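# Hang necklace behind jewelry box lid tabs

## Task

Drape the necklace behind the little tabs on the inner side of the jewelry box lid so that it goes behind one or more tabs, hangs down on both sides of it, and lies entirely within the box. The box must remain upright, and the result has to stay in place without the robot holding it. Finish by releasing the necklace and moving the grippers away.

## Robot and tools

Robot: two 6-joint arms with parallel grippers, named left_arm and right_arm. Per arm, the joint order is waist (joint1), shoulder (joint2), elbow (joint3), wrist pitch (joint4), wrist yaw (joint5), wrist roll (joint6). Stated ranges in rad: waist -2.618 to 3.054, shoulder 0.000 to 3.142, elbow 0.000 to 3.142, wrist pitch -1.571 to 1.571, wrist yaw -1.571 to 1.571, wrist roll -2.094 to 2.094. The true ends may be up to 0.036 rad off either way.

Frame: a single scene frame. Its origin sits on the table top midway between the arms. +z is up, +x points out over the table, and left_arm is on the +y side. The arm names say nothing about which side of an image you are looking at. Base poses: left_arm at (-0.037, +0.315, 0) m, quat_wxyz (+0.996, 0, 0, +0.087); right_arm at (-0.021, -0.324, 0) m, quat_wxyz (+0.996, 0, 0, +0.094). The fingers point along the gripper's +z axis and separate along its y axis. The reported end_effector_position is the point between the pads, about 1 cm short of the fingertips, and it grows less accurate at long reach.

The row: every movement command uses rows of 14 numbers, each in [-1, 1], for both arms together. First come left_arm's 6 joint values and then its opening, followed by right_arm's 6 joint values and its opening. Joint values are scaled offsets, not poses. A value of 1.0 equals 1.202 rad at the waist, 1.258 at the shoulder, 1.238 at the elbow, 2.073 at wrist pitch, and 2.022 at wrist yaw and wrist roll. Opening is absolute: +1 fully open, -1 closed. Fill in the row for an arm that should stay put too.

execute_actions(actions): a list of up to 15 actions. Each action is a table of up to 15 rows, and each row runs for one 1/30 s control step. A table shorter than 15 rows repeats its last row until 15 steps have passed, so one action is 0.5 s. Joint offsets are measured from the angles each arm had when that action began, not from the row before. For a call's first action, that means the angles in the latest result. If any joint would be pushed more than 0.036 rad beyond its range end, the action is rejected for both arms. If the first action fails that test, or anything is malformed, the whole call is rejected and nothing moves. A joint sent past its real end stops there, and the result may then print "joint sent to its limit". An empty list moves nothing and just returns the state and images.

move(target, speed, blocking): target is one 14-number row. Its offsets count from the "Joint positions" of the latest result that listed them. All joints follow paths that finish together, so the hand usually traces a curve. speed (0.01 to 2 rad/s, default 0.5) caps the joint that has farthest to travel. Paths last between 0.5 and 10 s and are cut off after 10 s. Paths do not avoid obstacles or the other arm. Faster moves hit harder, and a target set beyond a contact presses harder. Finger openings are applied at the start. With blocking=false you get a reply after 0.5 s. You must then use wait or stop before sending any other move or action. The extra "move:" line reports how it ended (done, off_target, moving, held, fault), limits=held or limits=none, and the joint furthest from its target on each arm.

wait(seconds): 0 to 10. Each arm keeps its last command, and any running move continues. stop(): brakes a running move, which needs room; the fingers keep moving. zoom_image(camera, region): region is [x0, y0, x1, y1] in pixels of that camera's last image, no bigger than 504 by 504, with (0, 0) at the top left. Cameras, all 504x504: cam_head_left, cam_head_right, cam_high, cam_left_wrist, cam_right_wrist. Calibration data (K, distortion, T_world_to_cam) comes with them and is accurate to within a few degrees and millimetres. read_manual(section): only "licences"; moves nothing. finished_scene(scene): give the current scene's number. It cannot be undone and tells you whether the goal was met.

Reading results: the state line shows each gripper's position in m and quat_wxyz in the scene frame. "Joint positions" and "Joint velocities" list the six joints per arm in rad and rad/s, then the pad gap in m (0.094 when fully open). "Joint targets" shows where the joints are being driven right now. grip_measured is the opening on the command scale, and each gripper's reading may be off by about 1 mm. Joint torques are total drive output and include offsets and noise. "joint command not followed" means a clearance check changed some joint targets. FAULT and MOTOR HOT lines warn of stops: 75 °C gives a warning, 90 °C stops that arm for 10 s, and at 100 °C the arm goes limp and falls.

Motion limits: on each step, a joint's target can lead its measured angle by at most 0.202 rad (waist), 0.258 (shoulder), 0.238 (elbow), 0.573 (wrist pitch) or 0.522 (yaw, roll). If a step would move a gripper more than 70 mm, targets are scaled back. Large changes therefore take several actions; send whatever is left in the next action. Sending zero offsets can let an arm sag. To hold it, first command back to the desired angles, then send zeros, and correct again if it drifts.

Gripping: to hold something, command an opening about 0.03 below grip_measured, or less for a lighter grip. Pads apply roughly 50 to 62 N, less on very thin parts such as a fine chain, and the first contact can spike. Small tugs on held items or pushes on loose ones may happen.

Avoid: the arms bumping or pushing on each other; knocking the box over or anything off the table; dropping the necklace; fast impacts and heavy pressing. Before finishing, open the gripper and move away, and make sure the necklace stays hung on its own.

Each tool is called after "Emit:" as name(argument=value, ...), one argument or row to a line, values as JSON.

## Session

Emit:
execute_actions(
  actions=[],
)

Scene clock: 0.00 s.
left_arm: end_effector_position=(+0.0386, -0.0623, +0.3684) grip_measured=+1.000 end_effector_quat_wxyz=(+0.742, +0.428, +0.514, -0.054) | right_arm: end_effector_position=(+0.2097, -0.1424, +0.2950) grip_measured=+1.000 end_effector_quat_wxyz=(+0.456, -0.390, +0.799, -0.037)
Joint names: [waist, shoulder, elbow, wrist pitch, wrist yaw, wrist roll]
Joint positions: left_arm=[-1.953  1.264  0.886  0.575 -1.001  0.789  0.094] | right_arm=[ 0.738  0.998  1.181 -0.883  0.442 -0.19   0.094]
Joint velocities: left_arm=[-0.002  0.002  0.002  0.022  0.022  0.007  0.   ] | right_arm=[ 0.002 -0.002 -0.002 -0.051  0.022  0.022  0.   ]
Joint torques (N m, as the arm reports them, + toward a larger angle): no reading
Joint targets: left_arm=[-1.953 1.258 0.890 0.569 -0.999 0.785] | right_arm=[0.738 0.992 1.188 -0.886 0.444 -0.186]
camera_calibration (this result's frames):
cam_left_wrist: T_world_to_cam=[[-0.65459, -0.60452, -0.453946, 0.145179], [-0.143881, 0.689118, -0.710222, 0.342788], [0.742165, -0.39959, -0.538069, 0.246769], [0, 0, 0, 1]] pos_world=[-0.0387895, -0.0498518, 0.442138]
cam_right_wrist: T_world_to_cam=[[0.661615, -0.477163, 0.57843, -0.37238], [-0.481636, -0.861659, -0.159906, 0.0776821], [0.57471, -0.172797, -0.799906, 0.186686], [0, 0, 0, 1]] pos_world=[0.176496, -0.0784919, 0.377149]

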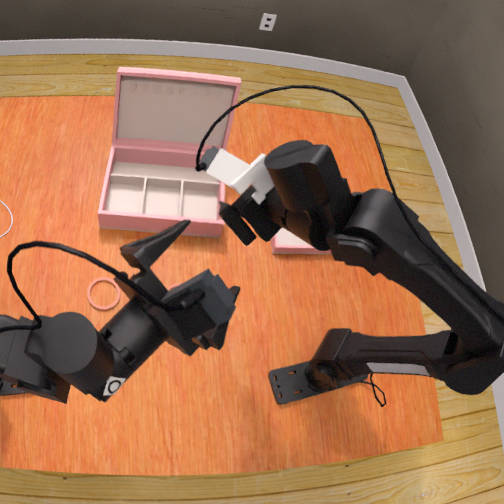

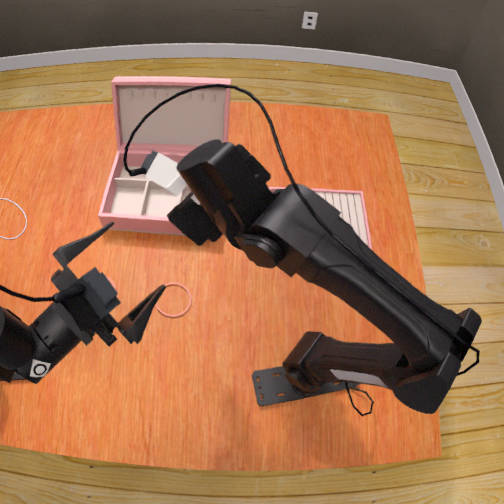

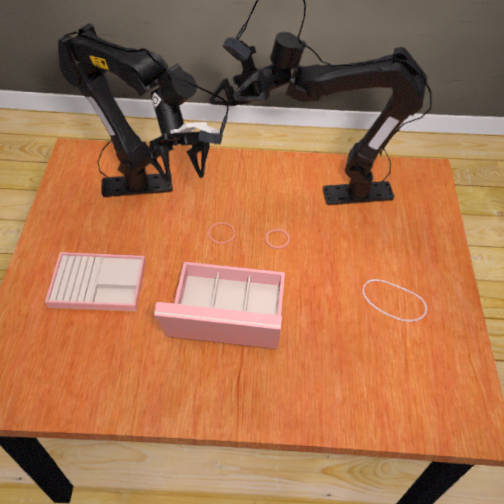

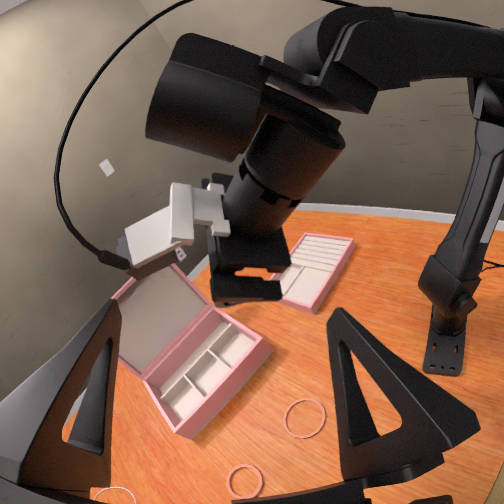

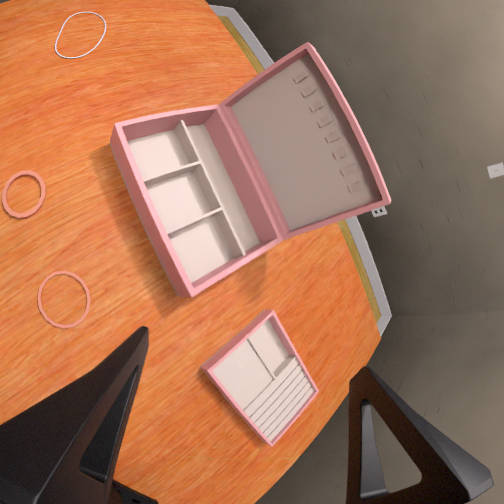

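Emit:
move(
  target=[0.15,0,0,0,0,0,-0.7,-0.9,0,0,0,0,0,1],
  speed=1,
)

Emit:
move(
  target=[0.9,0,0.1,-0.4,0.2,-0.5,-0.7,0,-0.106,-0.254,0.446,-0.512,0.095,1],
  speed=1,
)

Scene clock: 14.10 s.
left_arm: end_effector_position=(+0.1016, -0.0440, +0.3684) grip_measured=-0.698 end_effector_quat_wxyz=(+0.743, +0.383, +0.548, +0.009) | right_arm: end_effector_position=(+0.2492, -0.4399, +0.2950) grip_measured=+1.000 end_effector_quat_wxyz=(+0.373, +0.073, +0.887, -0.264)
Joint names: [waist, shoulder, elbow, wrist pitch, wrist yaw, wrist roll]
Joint positions: left_arm=[-1.782  1.264  0.886  0.575 -1.001  0.789  0.014] | right_arm=[-0.335  0.998  1.181 -0.883  0.44  -0.19   0.094]
Joint velocities: left_arm=[ 0.002 -0.007 -0.012 -0.022 -0.007  0.066  0.001] | right_arm=[ 0.007 -0.007 -0.012 -0.095 -0.007 -0.066  0.   ]
Joint torques (N m, as the arm reports them, + toward a larger angle): left_arm=[ 0.71 -4.87  8.8   1.84  0.09  0.02] | right_arm=[-0.72 -1.46  5.22  1.05  0.16 -0.01]
Joint targets: left_arm=[-1.772 1.264 0.886 0.575 -1.001 0.789] | right_arm=[-0.344 0.998 1.181 -0.883 0.442 -0.190]
move: done; limits=none; left_arm: farthest joint: the waist, 0.009 radians from its target (0.180 radians at the start); right_arm: farthest joint: the waist, 0.008 radians from its target (1.082 radians at the start)
camera_calibration (this result's frames):
cam_left_wrist: T_world_to_cam=[[-0.542243, -0.70704, -0.453946, 0.18155], [-0.258983, 0.654609, -0.710222, 0.34942], [0.799312, -0.267548, -0.538069, 0.207331], [0, 0, 0, 1]] pos_world=[0.0232164, -0.0448991, 0.442138]
cam_right_wrist: T_world_to_cam=[[-0.102858, -0.809794, 0.577628, -0.495994], [-0.987047, 0.0112187, -0.160036, 0.350305], [0.123116, -0.586607, -0.800459, 0.0431968], [0, 0, 0, 1]] pos_world=[0.289433, -0.380243, 0.377138]

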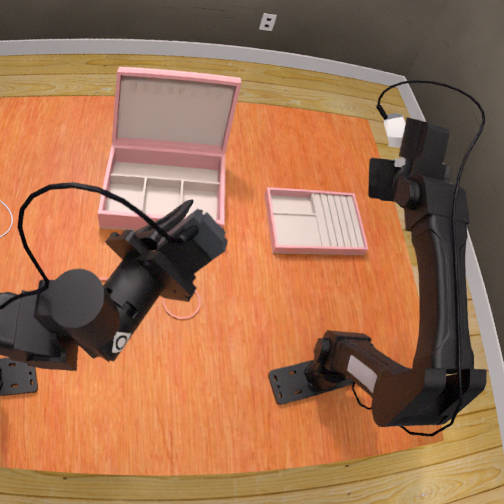

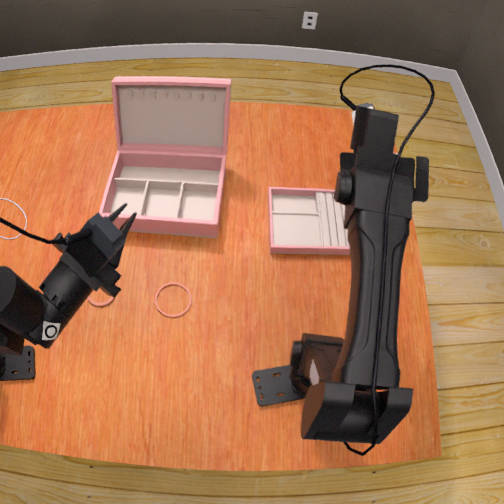

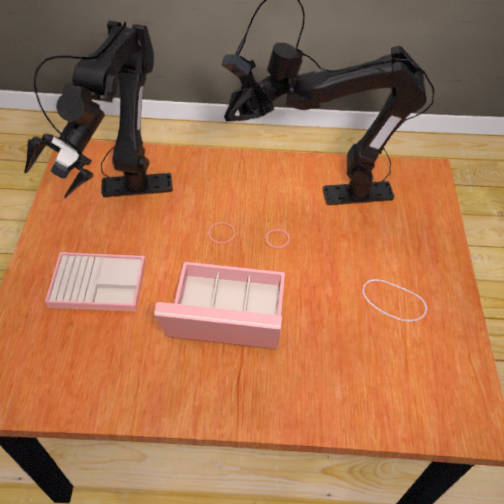

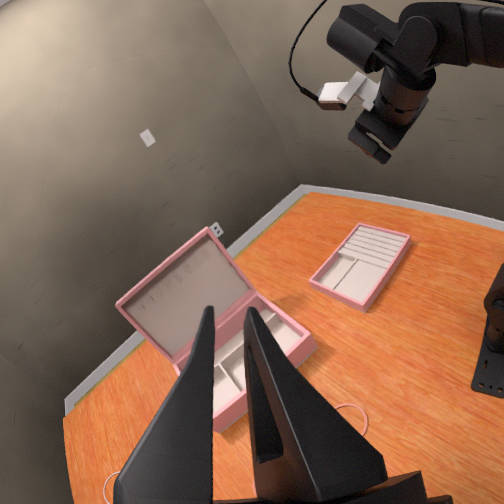

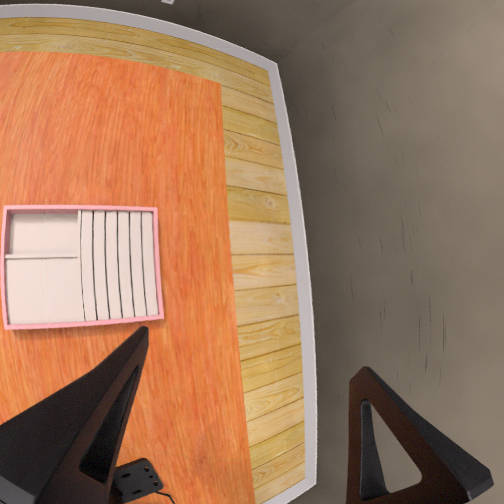

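Scene clock: 16.13 s.
left_arm: end_effector_position=(+0.3439, +0.2101, +0.2522) grip_measured=-0.698 end_effector_quat_wxyz=(+0.542, -0.019, +0.838, +0.064) | right_arm: end_effector_position=(+0.3070, -0.2718, +0.3915) grip_measured=+1.000 end_effector_quat_wxyz=(+0.703, -0.161, +0.677, +0.148)
Joint names: [waist, shoulder, elbow, wrist pitch, wrist yaw, wrist roll]
Joint positions: left_arm=[-0.704  1.264  0.978 -0.227 -0.604 -0.214  0.014] | right_arm=[-0.335  0.886  0.887  0.037 -0.588 -0.004  0.094]
Joint velocities: left_arm=[-0.002 -0.022 -0.007  0.007 -0.022  0.022 -0.   ] | right_arm=[-0.007 -0.017 -0.012 -0.022  0.007  0.007  0.   ]
Joint torques (N m, as the arm reports them, + toward a larger angle): left_arm=[ 0.37 -5.14 11.88  1.8  -0.12 -0.06] | right_arm=[ 0.01 -2.7   4.33  1.26 -0.05  0.05]
Joint targets: left_arm=[-0.700 1.264 1.010 -0.254 -0.597 -0.222] | right_arm=[-0.335 0.864 0.866 0.042 -0.595 0.002]
move: off_target (left_arm, right_arm); limits=none; left_arm: farthest joint: the elbow, 0.032 radians from its target (0.124 radians at the start); right_arm: farthest joint: the shoulder, 0.022 radians from its target (0.133 radians at the start)
camera_calibration (this result's frames):
cam_left_wrist: T_world_to_cam=[[0.0732448, -0.992652, 0.09632, 0.149451], [-0.897473, -0.107724, -0.427712, 0.471857], [0.434945, -0.055117, -0.898769, 0.190713], [0, 0, 0, 1]] pos_world=[0.329583, 0.209695, 0.35883]
cam_right_wrist: T_world_to_cam=[[0.419334, -0.856563, 0.300764, -0.474337], [-0.33962, -0.455256, -0.823043, 0.355023], [0.841913, 0.242984, -0.481811, 0.0919701], [0, 0, 0, 1]] pos_world=[0.242048, -0.26702, 0.479174]

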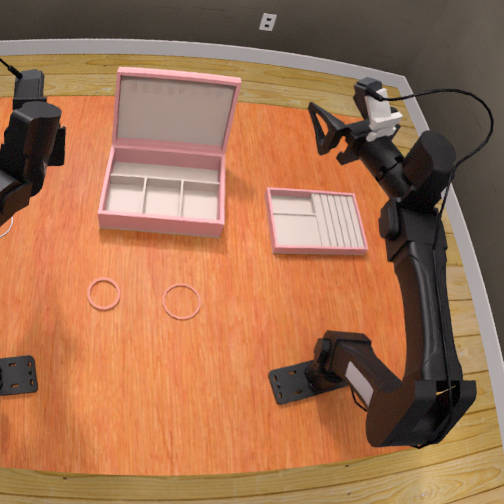

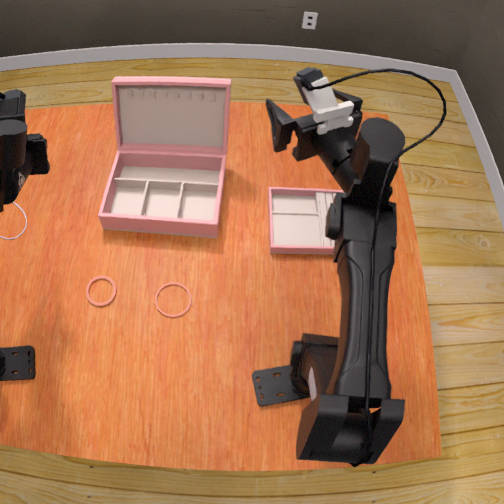

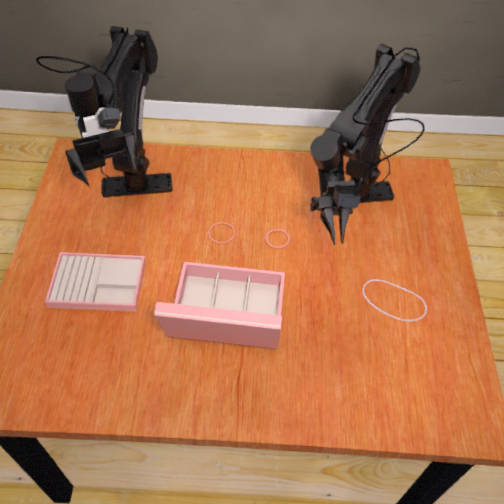

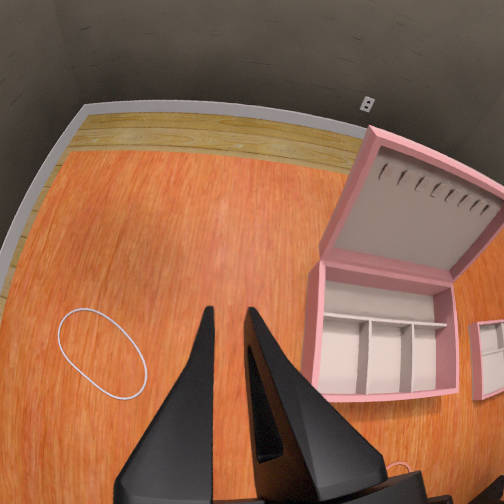

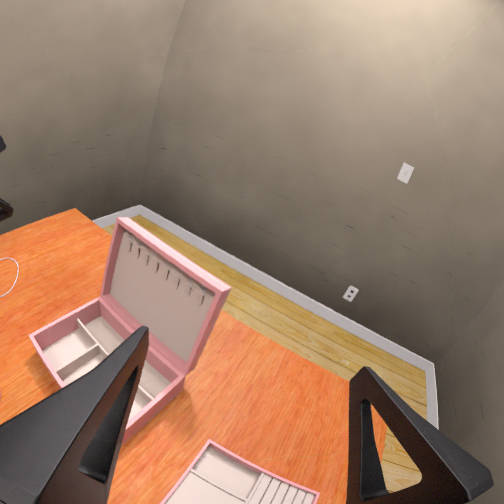

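Emit:
move(
  target=[0.647,0.476,0.303,-0.398,0.304,-0.38,-0.6,0,0,0,0,0,0,1],
  speed=0.7,
)

Scene clock: 20.90 s.
left_arm: end_effector_position=(+0.2885, +0.3974, +0.0490) grip_measured=-0.602 end_effector_quat_wxyz=(-0.001, -0.575, +0.818, -0.003) | right_arm: end_effector_position=(+0.3070, -0.2717, +0.3915) grip_measured=+1.000 end_effector_quat_wxyz=(+0.703, -0.161, +0.677, +0.149)
Joint names: [waist, shoulder, elbow, wrist pitch, wrist yaw, wrist roll]
Joint positions: left_arm=[ 0.075  1.858  1.318 -1.031  0.007 -0.974  0.019] | right_arm=[-0.335  0.886  0.887  0.037 -0.588 -0.004  0.094]
Joint velocities: left_arm=[-0.012  0.007  0.007 -0.007 -0.066 -0.022 -0.001] | right_arm=[-0.002  0.002 -0.002 -0.007  0.022 -0.007  0.   ]
Joint torques (N m, as the arm reports them, + toward a larger angle): left_arm=[-0.08 -9.61 10.34  0.21  0.04 -0.08] | right_arm=[-0.01 -1.18  5.69  1.22  0.02 -0.01]
Joint targets: left_arm=[0.073 1.862 1.353 -1.052 0.011 -0.982] | right_arm=[-0.335 0.886 0.887 0.037 -0.587 -0.004]
move: off_target (left_arm); limits=none; left_arm: farthest joint: the elbow, 0.035 radians from its target (0.376 radians at the start); right_arm: farthest joint: the waist, 0.000 radians from its target (0.000 radians at the start)
camera_calibration (this result's frames):
cam_left_wrist: T_world_to_cam=[[0.977175, -0.186399, 0.101904, -0.222466], [-0.20672, -0.723806, 0.65831, 0.347764], [-0.0489494, -0.664349, -0.745817, 0.41673], [0, 0, 0, 1]] pos_world=[0.309676, 0.4871, 0.104539]
cam_right_wrist: T_world_to_cam=[[0.419661, -0.856399, 0.300775, -0.474332], [-0.339448, -0.455398, -0.823036, 0.354946], [0.841819, 0.243298, -0.481816, 0.0920951], [0, 0, 0, 1]] pos_world=[0.242017, -0.266982, 0.479173]

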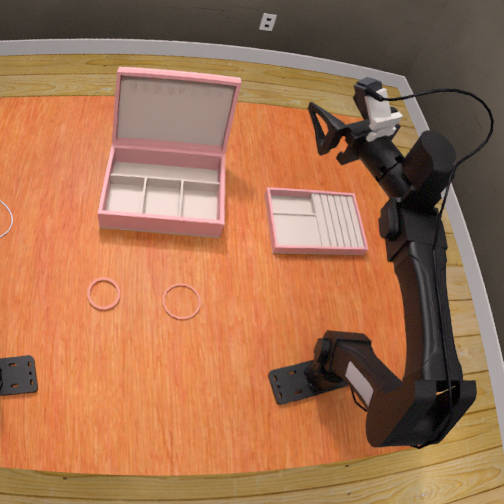

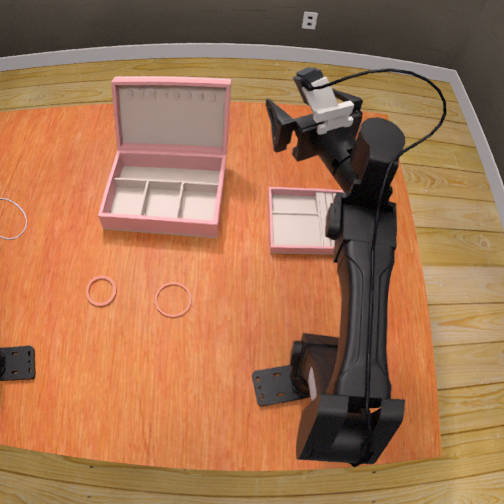

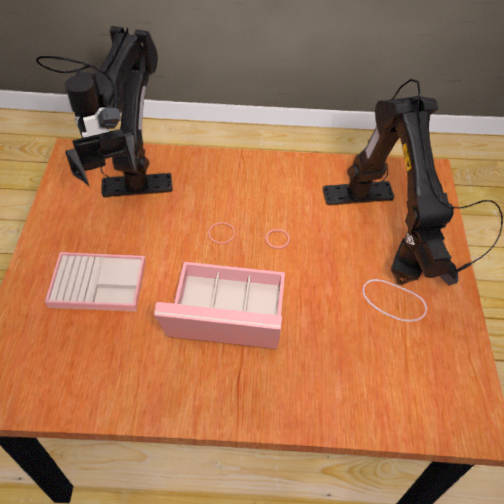

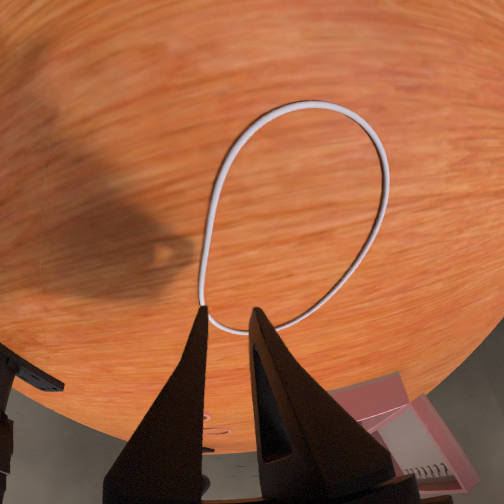

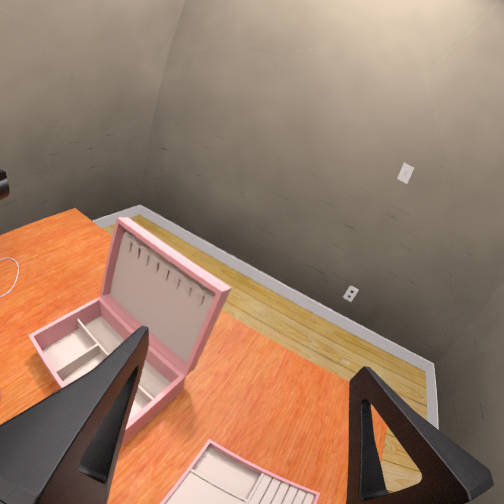

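Emit:
move(
  target=[0,0.02,-0.147,0.095,0,0,-0.6,0,0,0,0,0,0,1],
  speed=0.15,
)

Scene clock: 32.57 s.
left_arm: end_effector_position=(+0.2769, +0.3944, +0.0072) grip_measured=-0.602 end_effector_quat_wxyz=(+0.001, -0.575, +0.818, -0.004) | right_arm: end_effector_position=(+0.3070, -0.2717, +0.3915) grip_measured=+1.000 end_effector_quat_wxyz=(+0.703, -0.161, +0.677, +0.149)
Joint names: [waist, shoulder, elbow, wrist pitch, wrist yaw, wrist roll]
Joint positions: left_arm=[ 0.075  1.872  1.158 -0.853  0.007 -0.975  0.019] | right_arm=[-0.335  0.886  0.887  0.037 -0.588 -0.004  0.094]
Joint velocities: left_arm=[ 0.017  0.002 -0.007  0.081 -0.022  0.007  0.002] | right_arm=[-0.012  0.012  0.002 -0.051  0.066 -0.022  0.   ]
Joint torques (N m, as the arm reports them, + toward a larger angle): left_arm=[ 0.07 -8.75  4.96  0.63 -0.02  0.03] | right_arm=[ 0.   -1.19  5.68  1.23  0.01 -0.01]
Joint targets: left_arm=[0.075 1.883 1.136 -0.834 0.007 -0.974] | right_arm=[-0.335 0.886 0.887 0.037 -0.588 -0.004]
move: off_target (left_arm); limits=none; left_arm: farthest joint: the elbow, 0.022 radians from its target (0.182 radians at the start); right_arm: farthest joint: the waist, 0.000 radians from its target (0.000 radians at the start)
camera_calibration (this result's frames):
cam_left_wrist: T_world_to_cam=[[0.976814, -0.186096, 0.105842, -0.207525], [-0.209178, -0.724324, 0.656962, 0.371568], [-0.0455944, -0.663869, -0.746457, 0.3819], [0, 0, 0, 1]] pos_world=[0.297849, 0.484048, 0.062931]
cam_right_wrist: T_world_to_cam=[[0.419661, -0.856399, 0.300775, -0.474332], [-0.339448, -0.455398, -0.823036, 0.354946], [0.841819, 0.243298, -0.481816, 0.0920951], [0, 0, 0, 1]] pos_world=[0.242017, -0.266982, 0.479173]

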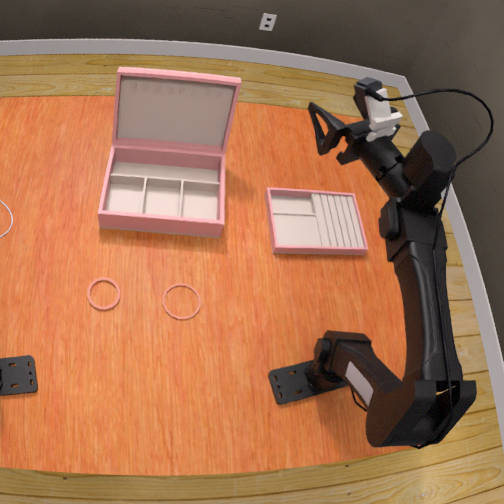

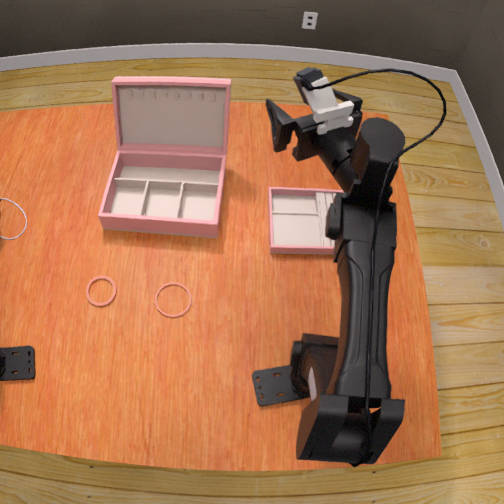

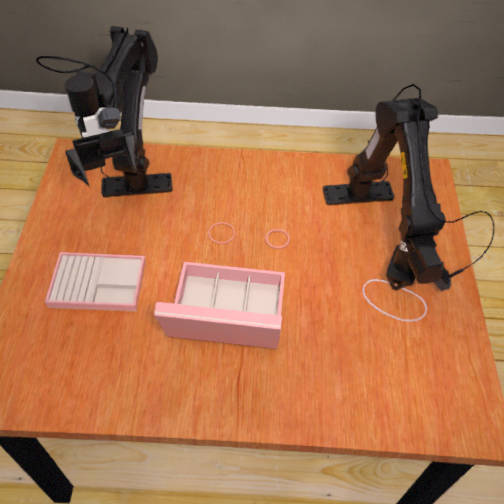

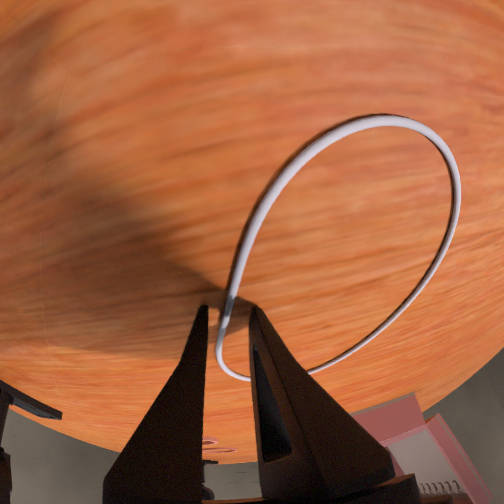

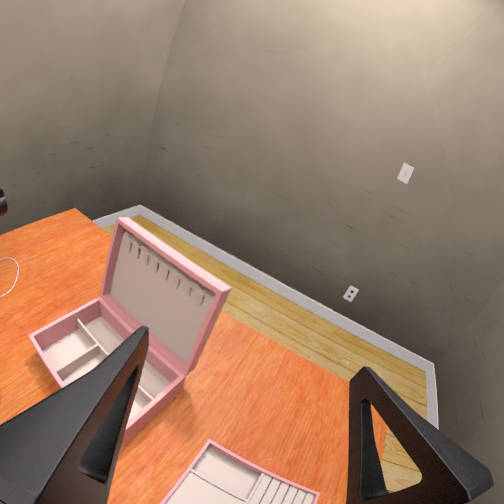

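Emit:
execute_actions(
  actions=[
    [[0,0.02,-0.018,0.009,0,0,-0.8,0,0,0,0,0,0,1]],
    [[0,0.007,-0.015,0,0,0,-0.85,0,0,0,0,0,0,1],[0,0.007,-0.015,0,0,0,-0.9,0,0,0,0,0,0,1],[0,0.007,-0.015,0,0,0,-0.92,0,0,0,0,0,0,1],[0,0.007,-0.015,0,0,0,-0.94,0,0,0,0,0,0,1],[0,0.007,-0.015,0,0,0,-0.98,0,0,0,0,0,0,1]],
  ],
)

Scene clock: 39.73 s.
left_arm: end_effector_position=(+0.2769, +0.3944, +0.0069) grip_measured=-0.967 end_effector_quat_wxyz=(+0.000, -0.575, +0.818, -0.004) | right_arm: end_effector_position=(+0.3070, -0.2717, +0.3915) grip_measured=+1.000 end_effector_quat_wxyz=(+0.703, -0.161, +0.677, +0.149)
Joint names: [waist, shoulder, elbow, wrist pitch, wrist yaw, wrist roll]
Joint positions: left_arm=[ 0.075  1.873  1.158 -0.852  0.007 -0.975  0.002] | right_arm=[-0.335  0.886  0.887  0.037 -0.588 -0.004  0.094]
Joint velocities: left_arm=[ 0.007  0.002  0.012 -0.037  0.007 -0.037  0.   ] | right_arm=[-0.007 -0.002 -0.017  0.037  0.022  0.022  0.   ]
Joint torques (N m, as the arm reports them, + toward a larger angle): left_arm=[ 0.07 -8.97  5.25  0.43 -0.01  0.02] | right_arm=[ 0.   -1.17  5.69  1.23  0.01 -0.01]
Joint targets: left_arm=[0.075 1.882 1.139 -0.852 0.007 -0.975] | right_arm=[-0.335 0.886 0.887 0.037 -0.588 -0.004]
camera_calibration (this result's frames):
cam_left_wrist: T_world_to_cam=[[0.976892, -0.186077, 0.105155, -0.207483], [-0.208693, -0.7242, 0.657253, 0.371598], [-0.0461461, -0.66401, -0.746298, 0.381841], [0, 0, 0, 1]] pos_world=[0.297859, 0.48405, 0.0625514]
cam_right_wrist: T_world_to_cam=[[0.419661, -0.856399, 0.300775, -0.474332], [-0.339448, -0.455398, -0.823036, 0.354946], [0.841819, 0.243298, -0.481816, 0.0920951], [0, 0, 0, 1]] pos_world=[0.242017, -0.266982, 0.479173]

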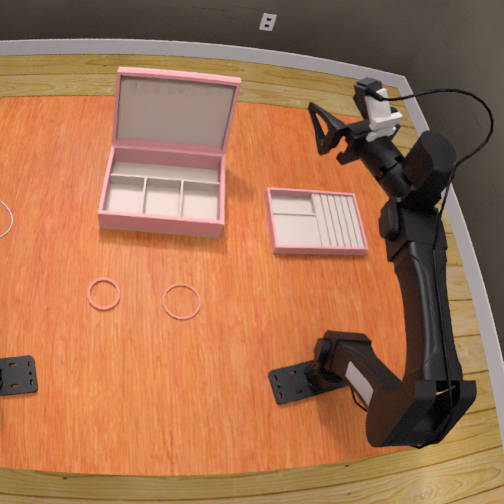

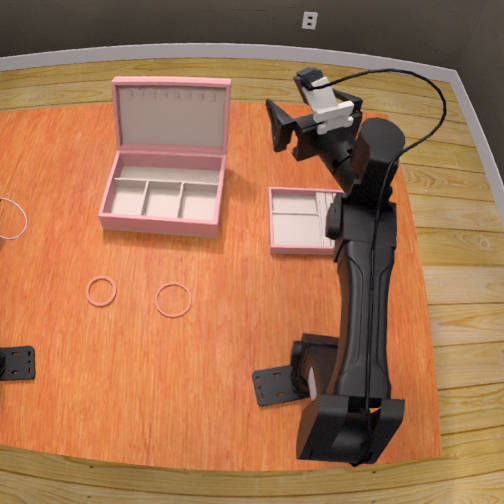

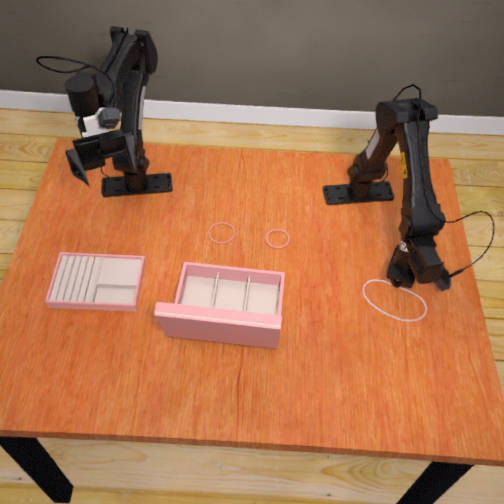

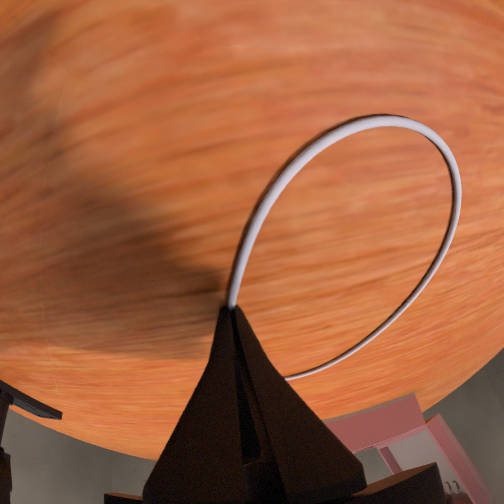

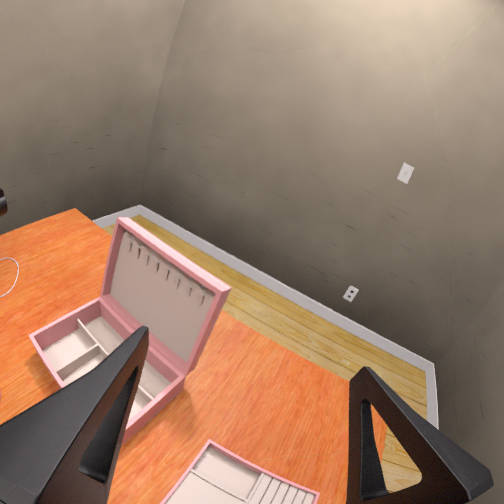

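Gripped. Lift, then go to the same intermediate pose.

Emit:
move(
  target=[0,-0.12,0,0,0,0,-0.985,0,0,0,0,0,0,1],
  speed=0.2,
)

Emit:
move(
  target=[-0.505,-0.398,-0.346,0.667,-0.197,-0.297,-0.985,0,0,0,0,0,0,1],
  speed=0.6,
)

Emit:
move(
  target=[-0.335,0.40,0.385,0.025,-0.135,0,-0.985,0,0,0,0,0,0,1],
  speed=0.3,
)

Scene clock: 46.73 s.
left_arm: end_effector_position=(+0.2890, +0.3975, +0.0497) grip_measured=-0.971 end_effector_quat_wxyz=(+0.065, -0.573, +0.816, -0.028) | right_arm: end_effector_position=(+0.3070, -0.2717, +0.3915) grip_measured=+1.000 end_effector_quat_wxyz=(+0.703, -0.161, +0.677, +0.149)
Joint names: [waist, shoulder, elbow, wrist pitch, wrist yaw, wrist roll]
Joint positions: left_arm=[ 0.075  1.735  1.158 -0.852  0.007 -0.975  0.001] | right_arm=[-0.335  0.886  0.887  0.037 -0.588 -0.004  0.094]
Joint velocities: left_arm=[ 0.027 -0.007 -0.002  0.007  0.037 -0.051  0.002] | right_arm=[-0.017  0.007 -0.017  0.007  0.022  0.007  0.   ]
Joint torques (N m, as the arm reports them, + toward a larger angle): left_arm=[  0.07 -10.04   7.5    0.74  -0.01   0.02] | right_arm=[-0.01 -1.18  5.68  1.23  0.01 -0.01]
Joint targets: left_arm=[0.075 1.722 1.158 -0.852 0.007 -0.975] | right_arm=[-0.335 0.886 0.887 0.037 -0.588 -0.004]
move: done; limits=none; left_arm: farthest joint: the shoulder, 0.013 radians from its target (0.151 radians at the start); right_arm: farthest joint: the waist, 0.000 radians from its target (0.000 radians at the start)
camera_calibration (this result's frames):
cam_left_wrist: T_world_to_cam=[[0.954562, -0.191781, 0.228105, -0.220654], [-0.292834, -0.745694, 0.598489, 0.383989], [0.0553181, -0.638092, -0.76797, 0.377892], [0, 0, 0, 1]] pos_world=[0.302168, 0.485151, 0.110729]
cam_right_wrist: T_world_to_cam=[[0.419661, -0.856399, 0.300775, -0.474332], [-0.339448, -0.455398, -0.823036, 0.354946], [0.841819, 0.243298, -0.481816, 0.0920951], [0, 0, 0, 1]] pos_world=[0.242017, -0.266982, 0.479173]

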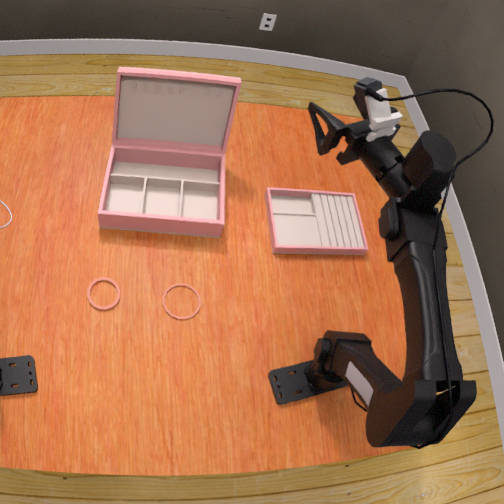

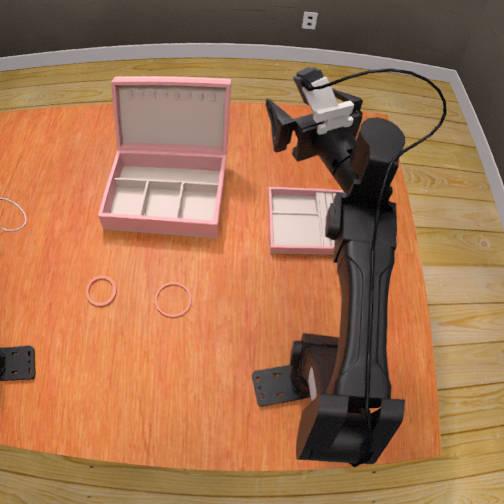

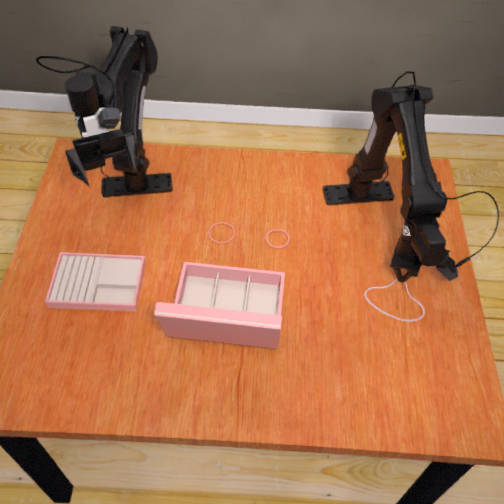

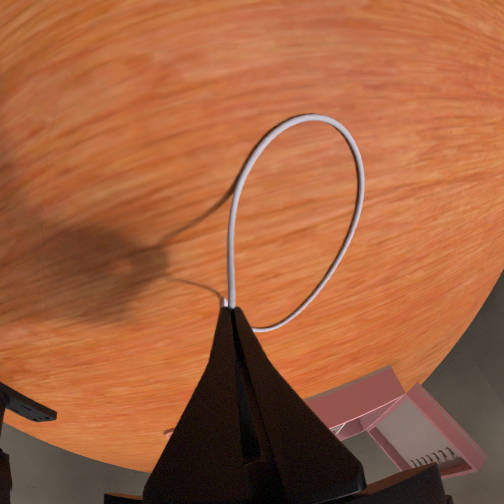

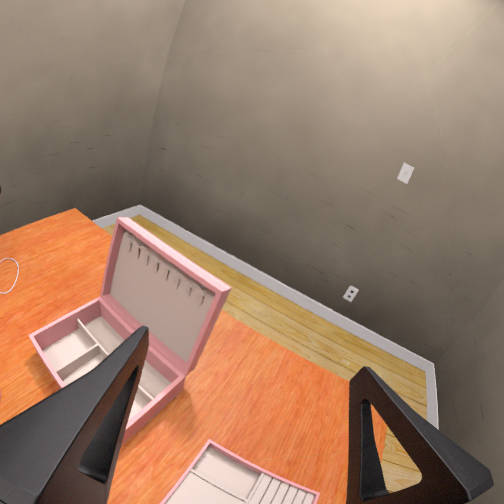

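Scene clock: 49.77 s.
left_arm: end_effector_position=(+0.3780, +0.2352, +0.3111) grip_measured=-0.971 end_effector_quat_wxyz=(+0.510, -0.505, +0.483, -0.501) | right_arm: end_effector_position=(+0.3070, -0.2717, +0.3915) grip_measured=+1.000 end_effector_quat_wxyz=(+0.703, -0.161, +0.677, +0.149)
Joint names: [waist, shoulder, elbow, wrist pitch, wrist yaw, wrist roll]
Joint positions: left_arm=[-0.523  1.251  0.754  0.523 -0.38  -1.575  0.001] | right_arm=[-0.335  0.886  0.887  0.037 -0.588 -0.004  0.094]
Joint velocities: left_arm=[ 0.007 -0.002 -0.017 -0.095 -0.037  0.007  0.001] | right_arm=[ 0.007  0.022 -0.007 -0.022  0.022 -0.022  0.   ]
Joint torques (N m, as the arm reports them, + toward a larger angle): left_arm=[-0.53 -6.53  6.95  2.34 -0.13  0.02] | right_arm=[ 0.   -1.19  5.68  1.23  0.01 -0.01]
Joint targets: left_arm=[-0.531 1.234 0.730 0.530 -0.391 -1.575] | right_arm=[-0.335 0.886 0.887 0.037 -0.588 -0.004]
move: off_target (left_arm); limits=none; left_arm: farthest joint: the elbow, 0.024 radians from its target (0.428 radians at the start); right_arm: farthest joint: the waist, 0.000 radians from its target (0.000 radians at the start)
camera_calibration (this result's frames):
cam_left_wrist: T_world_to_cam=[[-0.127263, 0.165437, 0.977975, -0.304683], [-0.631299, -0.774004, 0.0487821, 0.438279], [0.765026, -0.611187, 0.202942, -0.106491], [0, 0, 0, 1]] pos_world=[0.319379, 0.324549, 0.298204]
cam_right_wrist: T_world_to_cam=[[0.419661, -0.856399, 0.300775, -0.474332], [-0.339448, -0.455398, -0.823036, 0.354946], [0.841819, 0.243298, -0.481816, 0.0920951], [0, 0, 0, 1]] pos_world=[0.242017, -0.266982, 0.479173]

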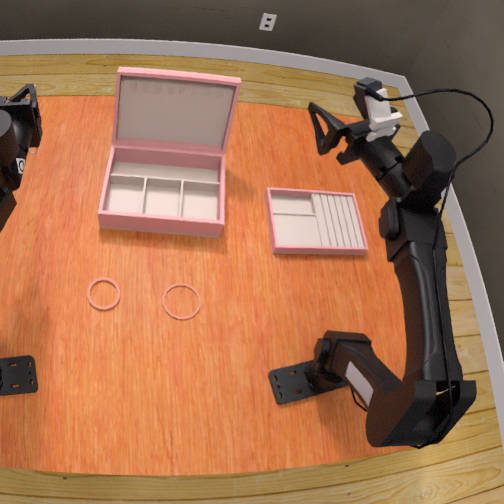

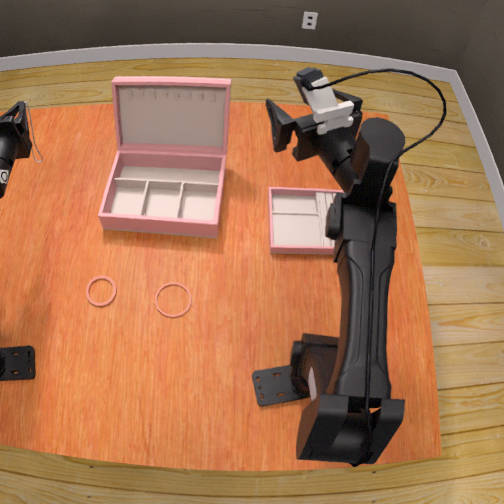

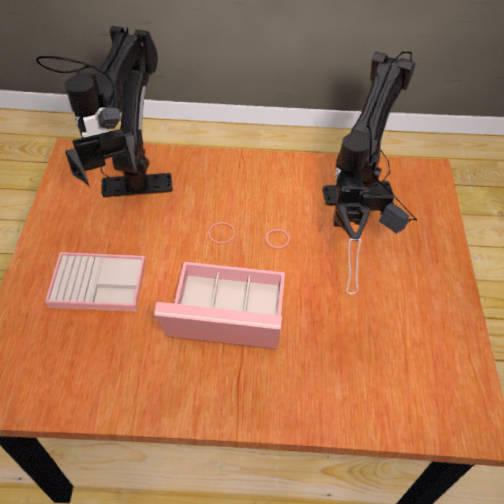

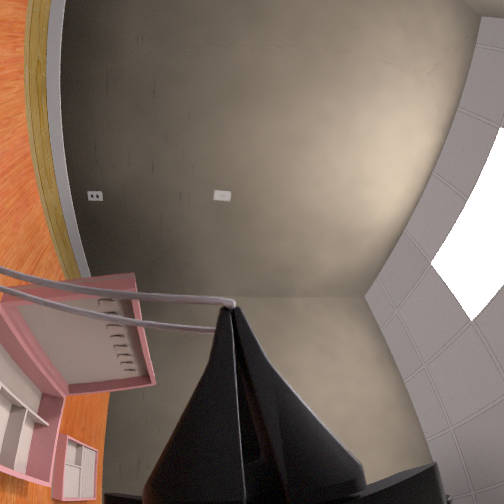

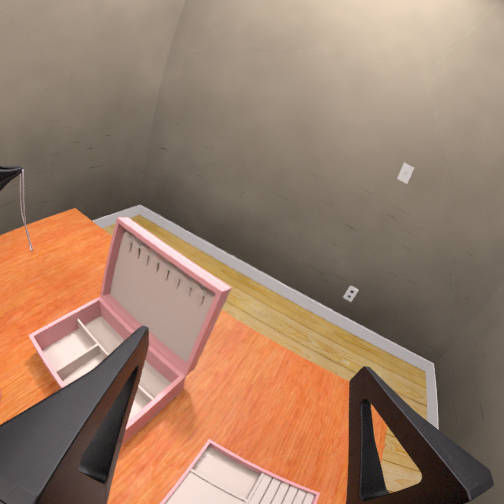

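Scene clock: 52.13 s.
left_arm: end_effector_position=(+0.4177, +0.0400, +0.3067) grip_measured=-0.971 end_effector_quat_wxyz=(+0.472, -0.473, +0.517, -0.535) | right_arm: end_effector_position=(+0.3070, -0.2717, +0.3915) grip_measured=+1.000 end_effector_quat_wxyz=(+0.703, -0.161, +0.677, +0.149)
Joint names: [waist, shoulder, elbow, wrist pitch, wrist yaw, wrist roll]
Joint positions: left_arm=[-0.922  1.747  1.199  0.57  -0.641 -1.576  0.001] | right_arm=[-0.335  0.886  0.887  0.037 -0.588 -0.004  0.094]
Joint velocities: left_arm=[-0.012 -0.002  0.002  0.007 -0.066 -0.007  0.001] | right_arm=[-0.002 -0.017 -0.002 -0.051 -0.037 -0.037  0.   ]
Joint torques (N m, as the arm reports them, + toward a larger angle): left_arm=[-0.17 -9.66 11.64  2.19 -0.12  0.03] | right_arm=[ 0.   -1.18  5.68  1.23  0.01 -0.01]
Joint targets: left_arm=[-0.926 1.755 1.231 0.574 -0.653 -1.575] | right_arm=[-0.335 0.886 0.887 0.037 -0.588 -0.004]
move: off_target (left_arm); limits=none; left_arm: farthest joint: the elbow, 0.031 radians from its target (0.477 radians at the start); right_arm: farthest joint: the waist, 0.000 radians from its target (0.000 radians at the start)
camera_calibration (this result's frames):
cam_left_wrist: T_world_to_cam=[[-0.0970569, 0.185073, 0.97792, -0.276484], [-0.731299, -0.679749, 0.0560637, 0.348234], [0.675116, -0.709711, 0.201318, -0.213303], [0, 0, 0, 1]] pos_world=[0.371833, 0.136498, 0.293798]
cam_right_wrist: T_world_to_cam=[[0.419661, -0.856399, 0.300775, -0.474332], [-0.339448, -0.455398, -0.823036, 0.354946], [0.841819, 0.243298, -0.481816, 0.0920951], [0, 0, 0, 1]] pos_world=[0.242017, -0.266982, 0.479173]

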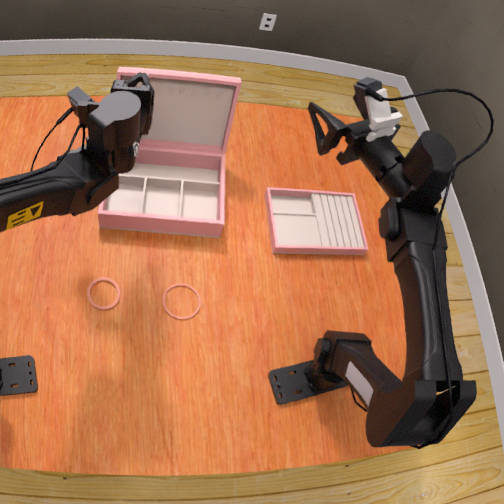

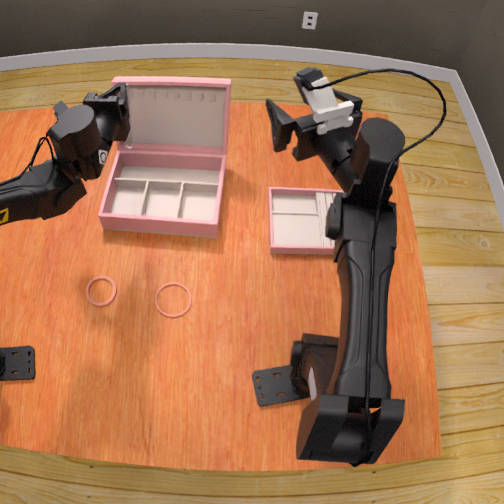

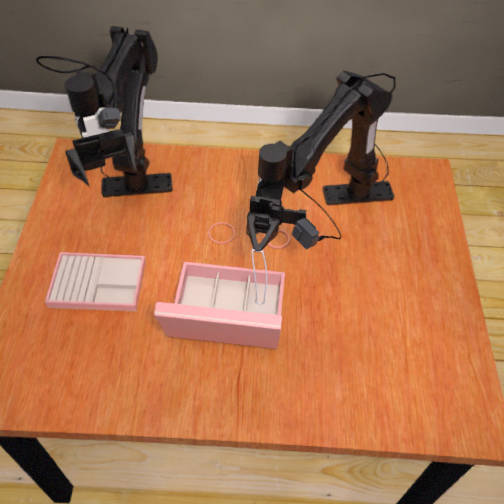

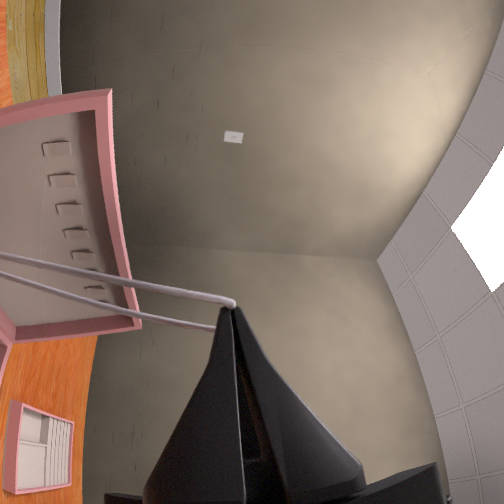

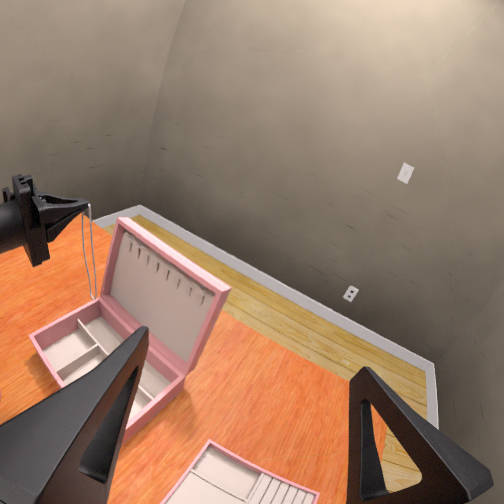

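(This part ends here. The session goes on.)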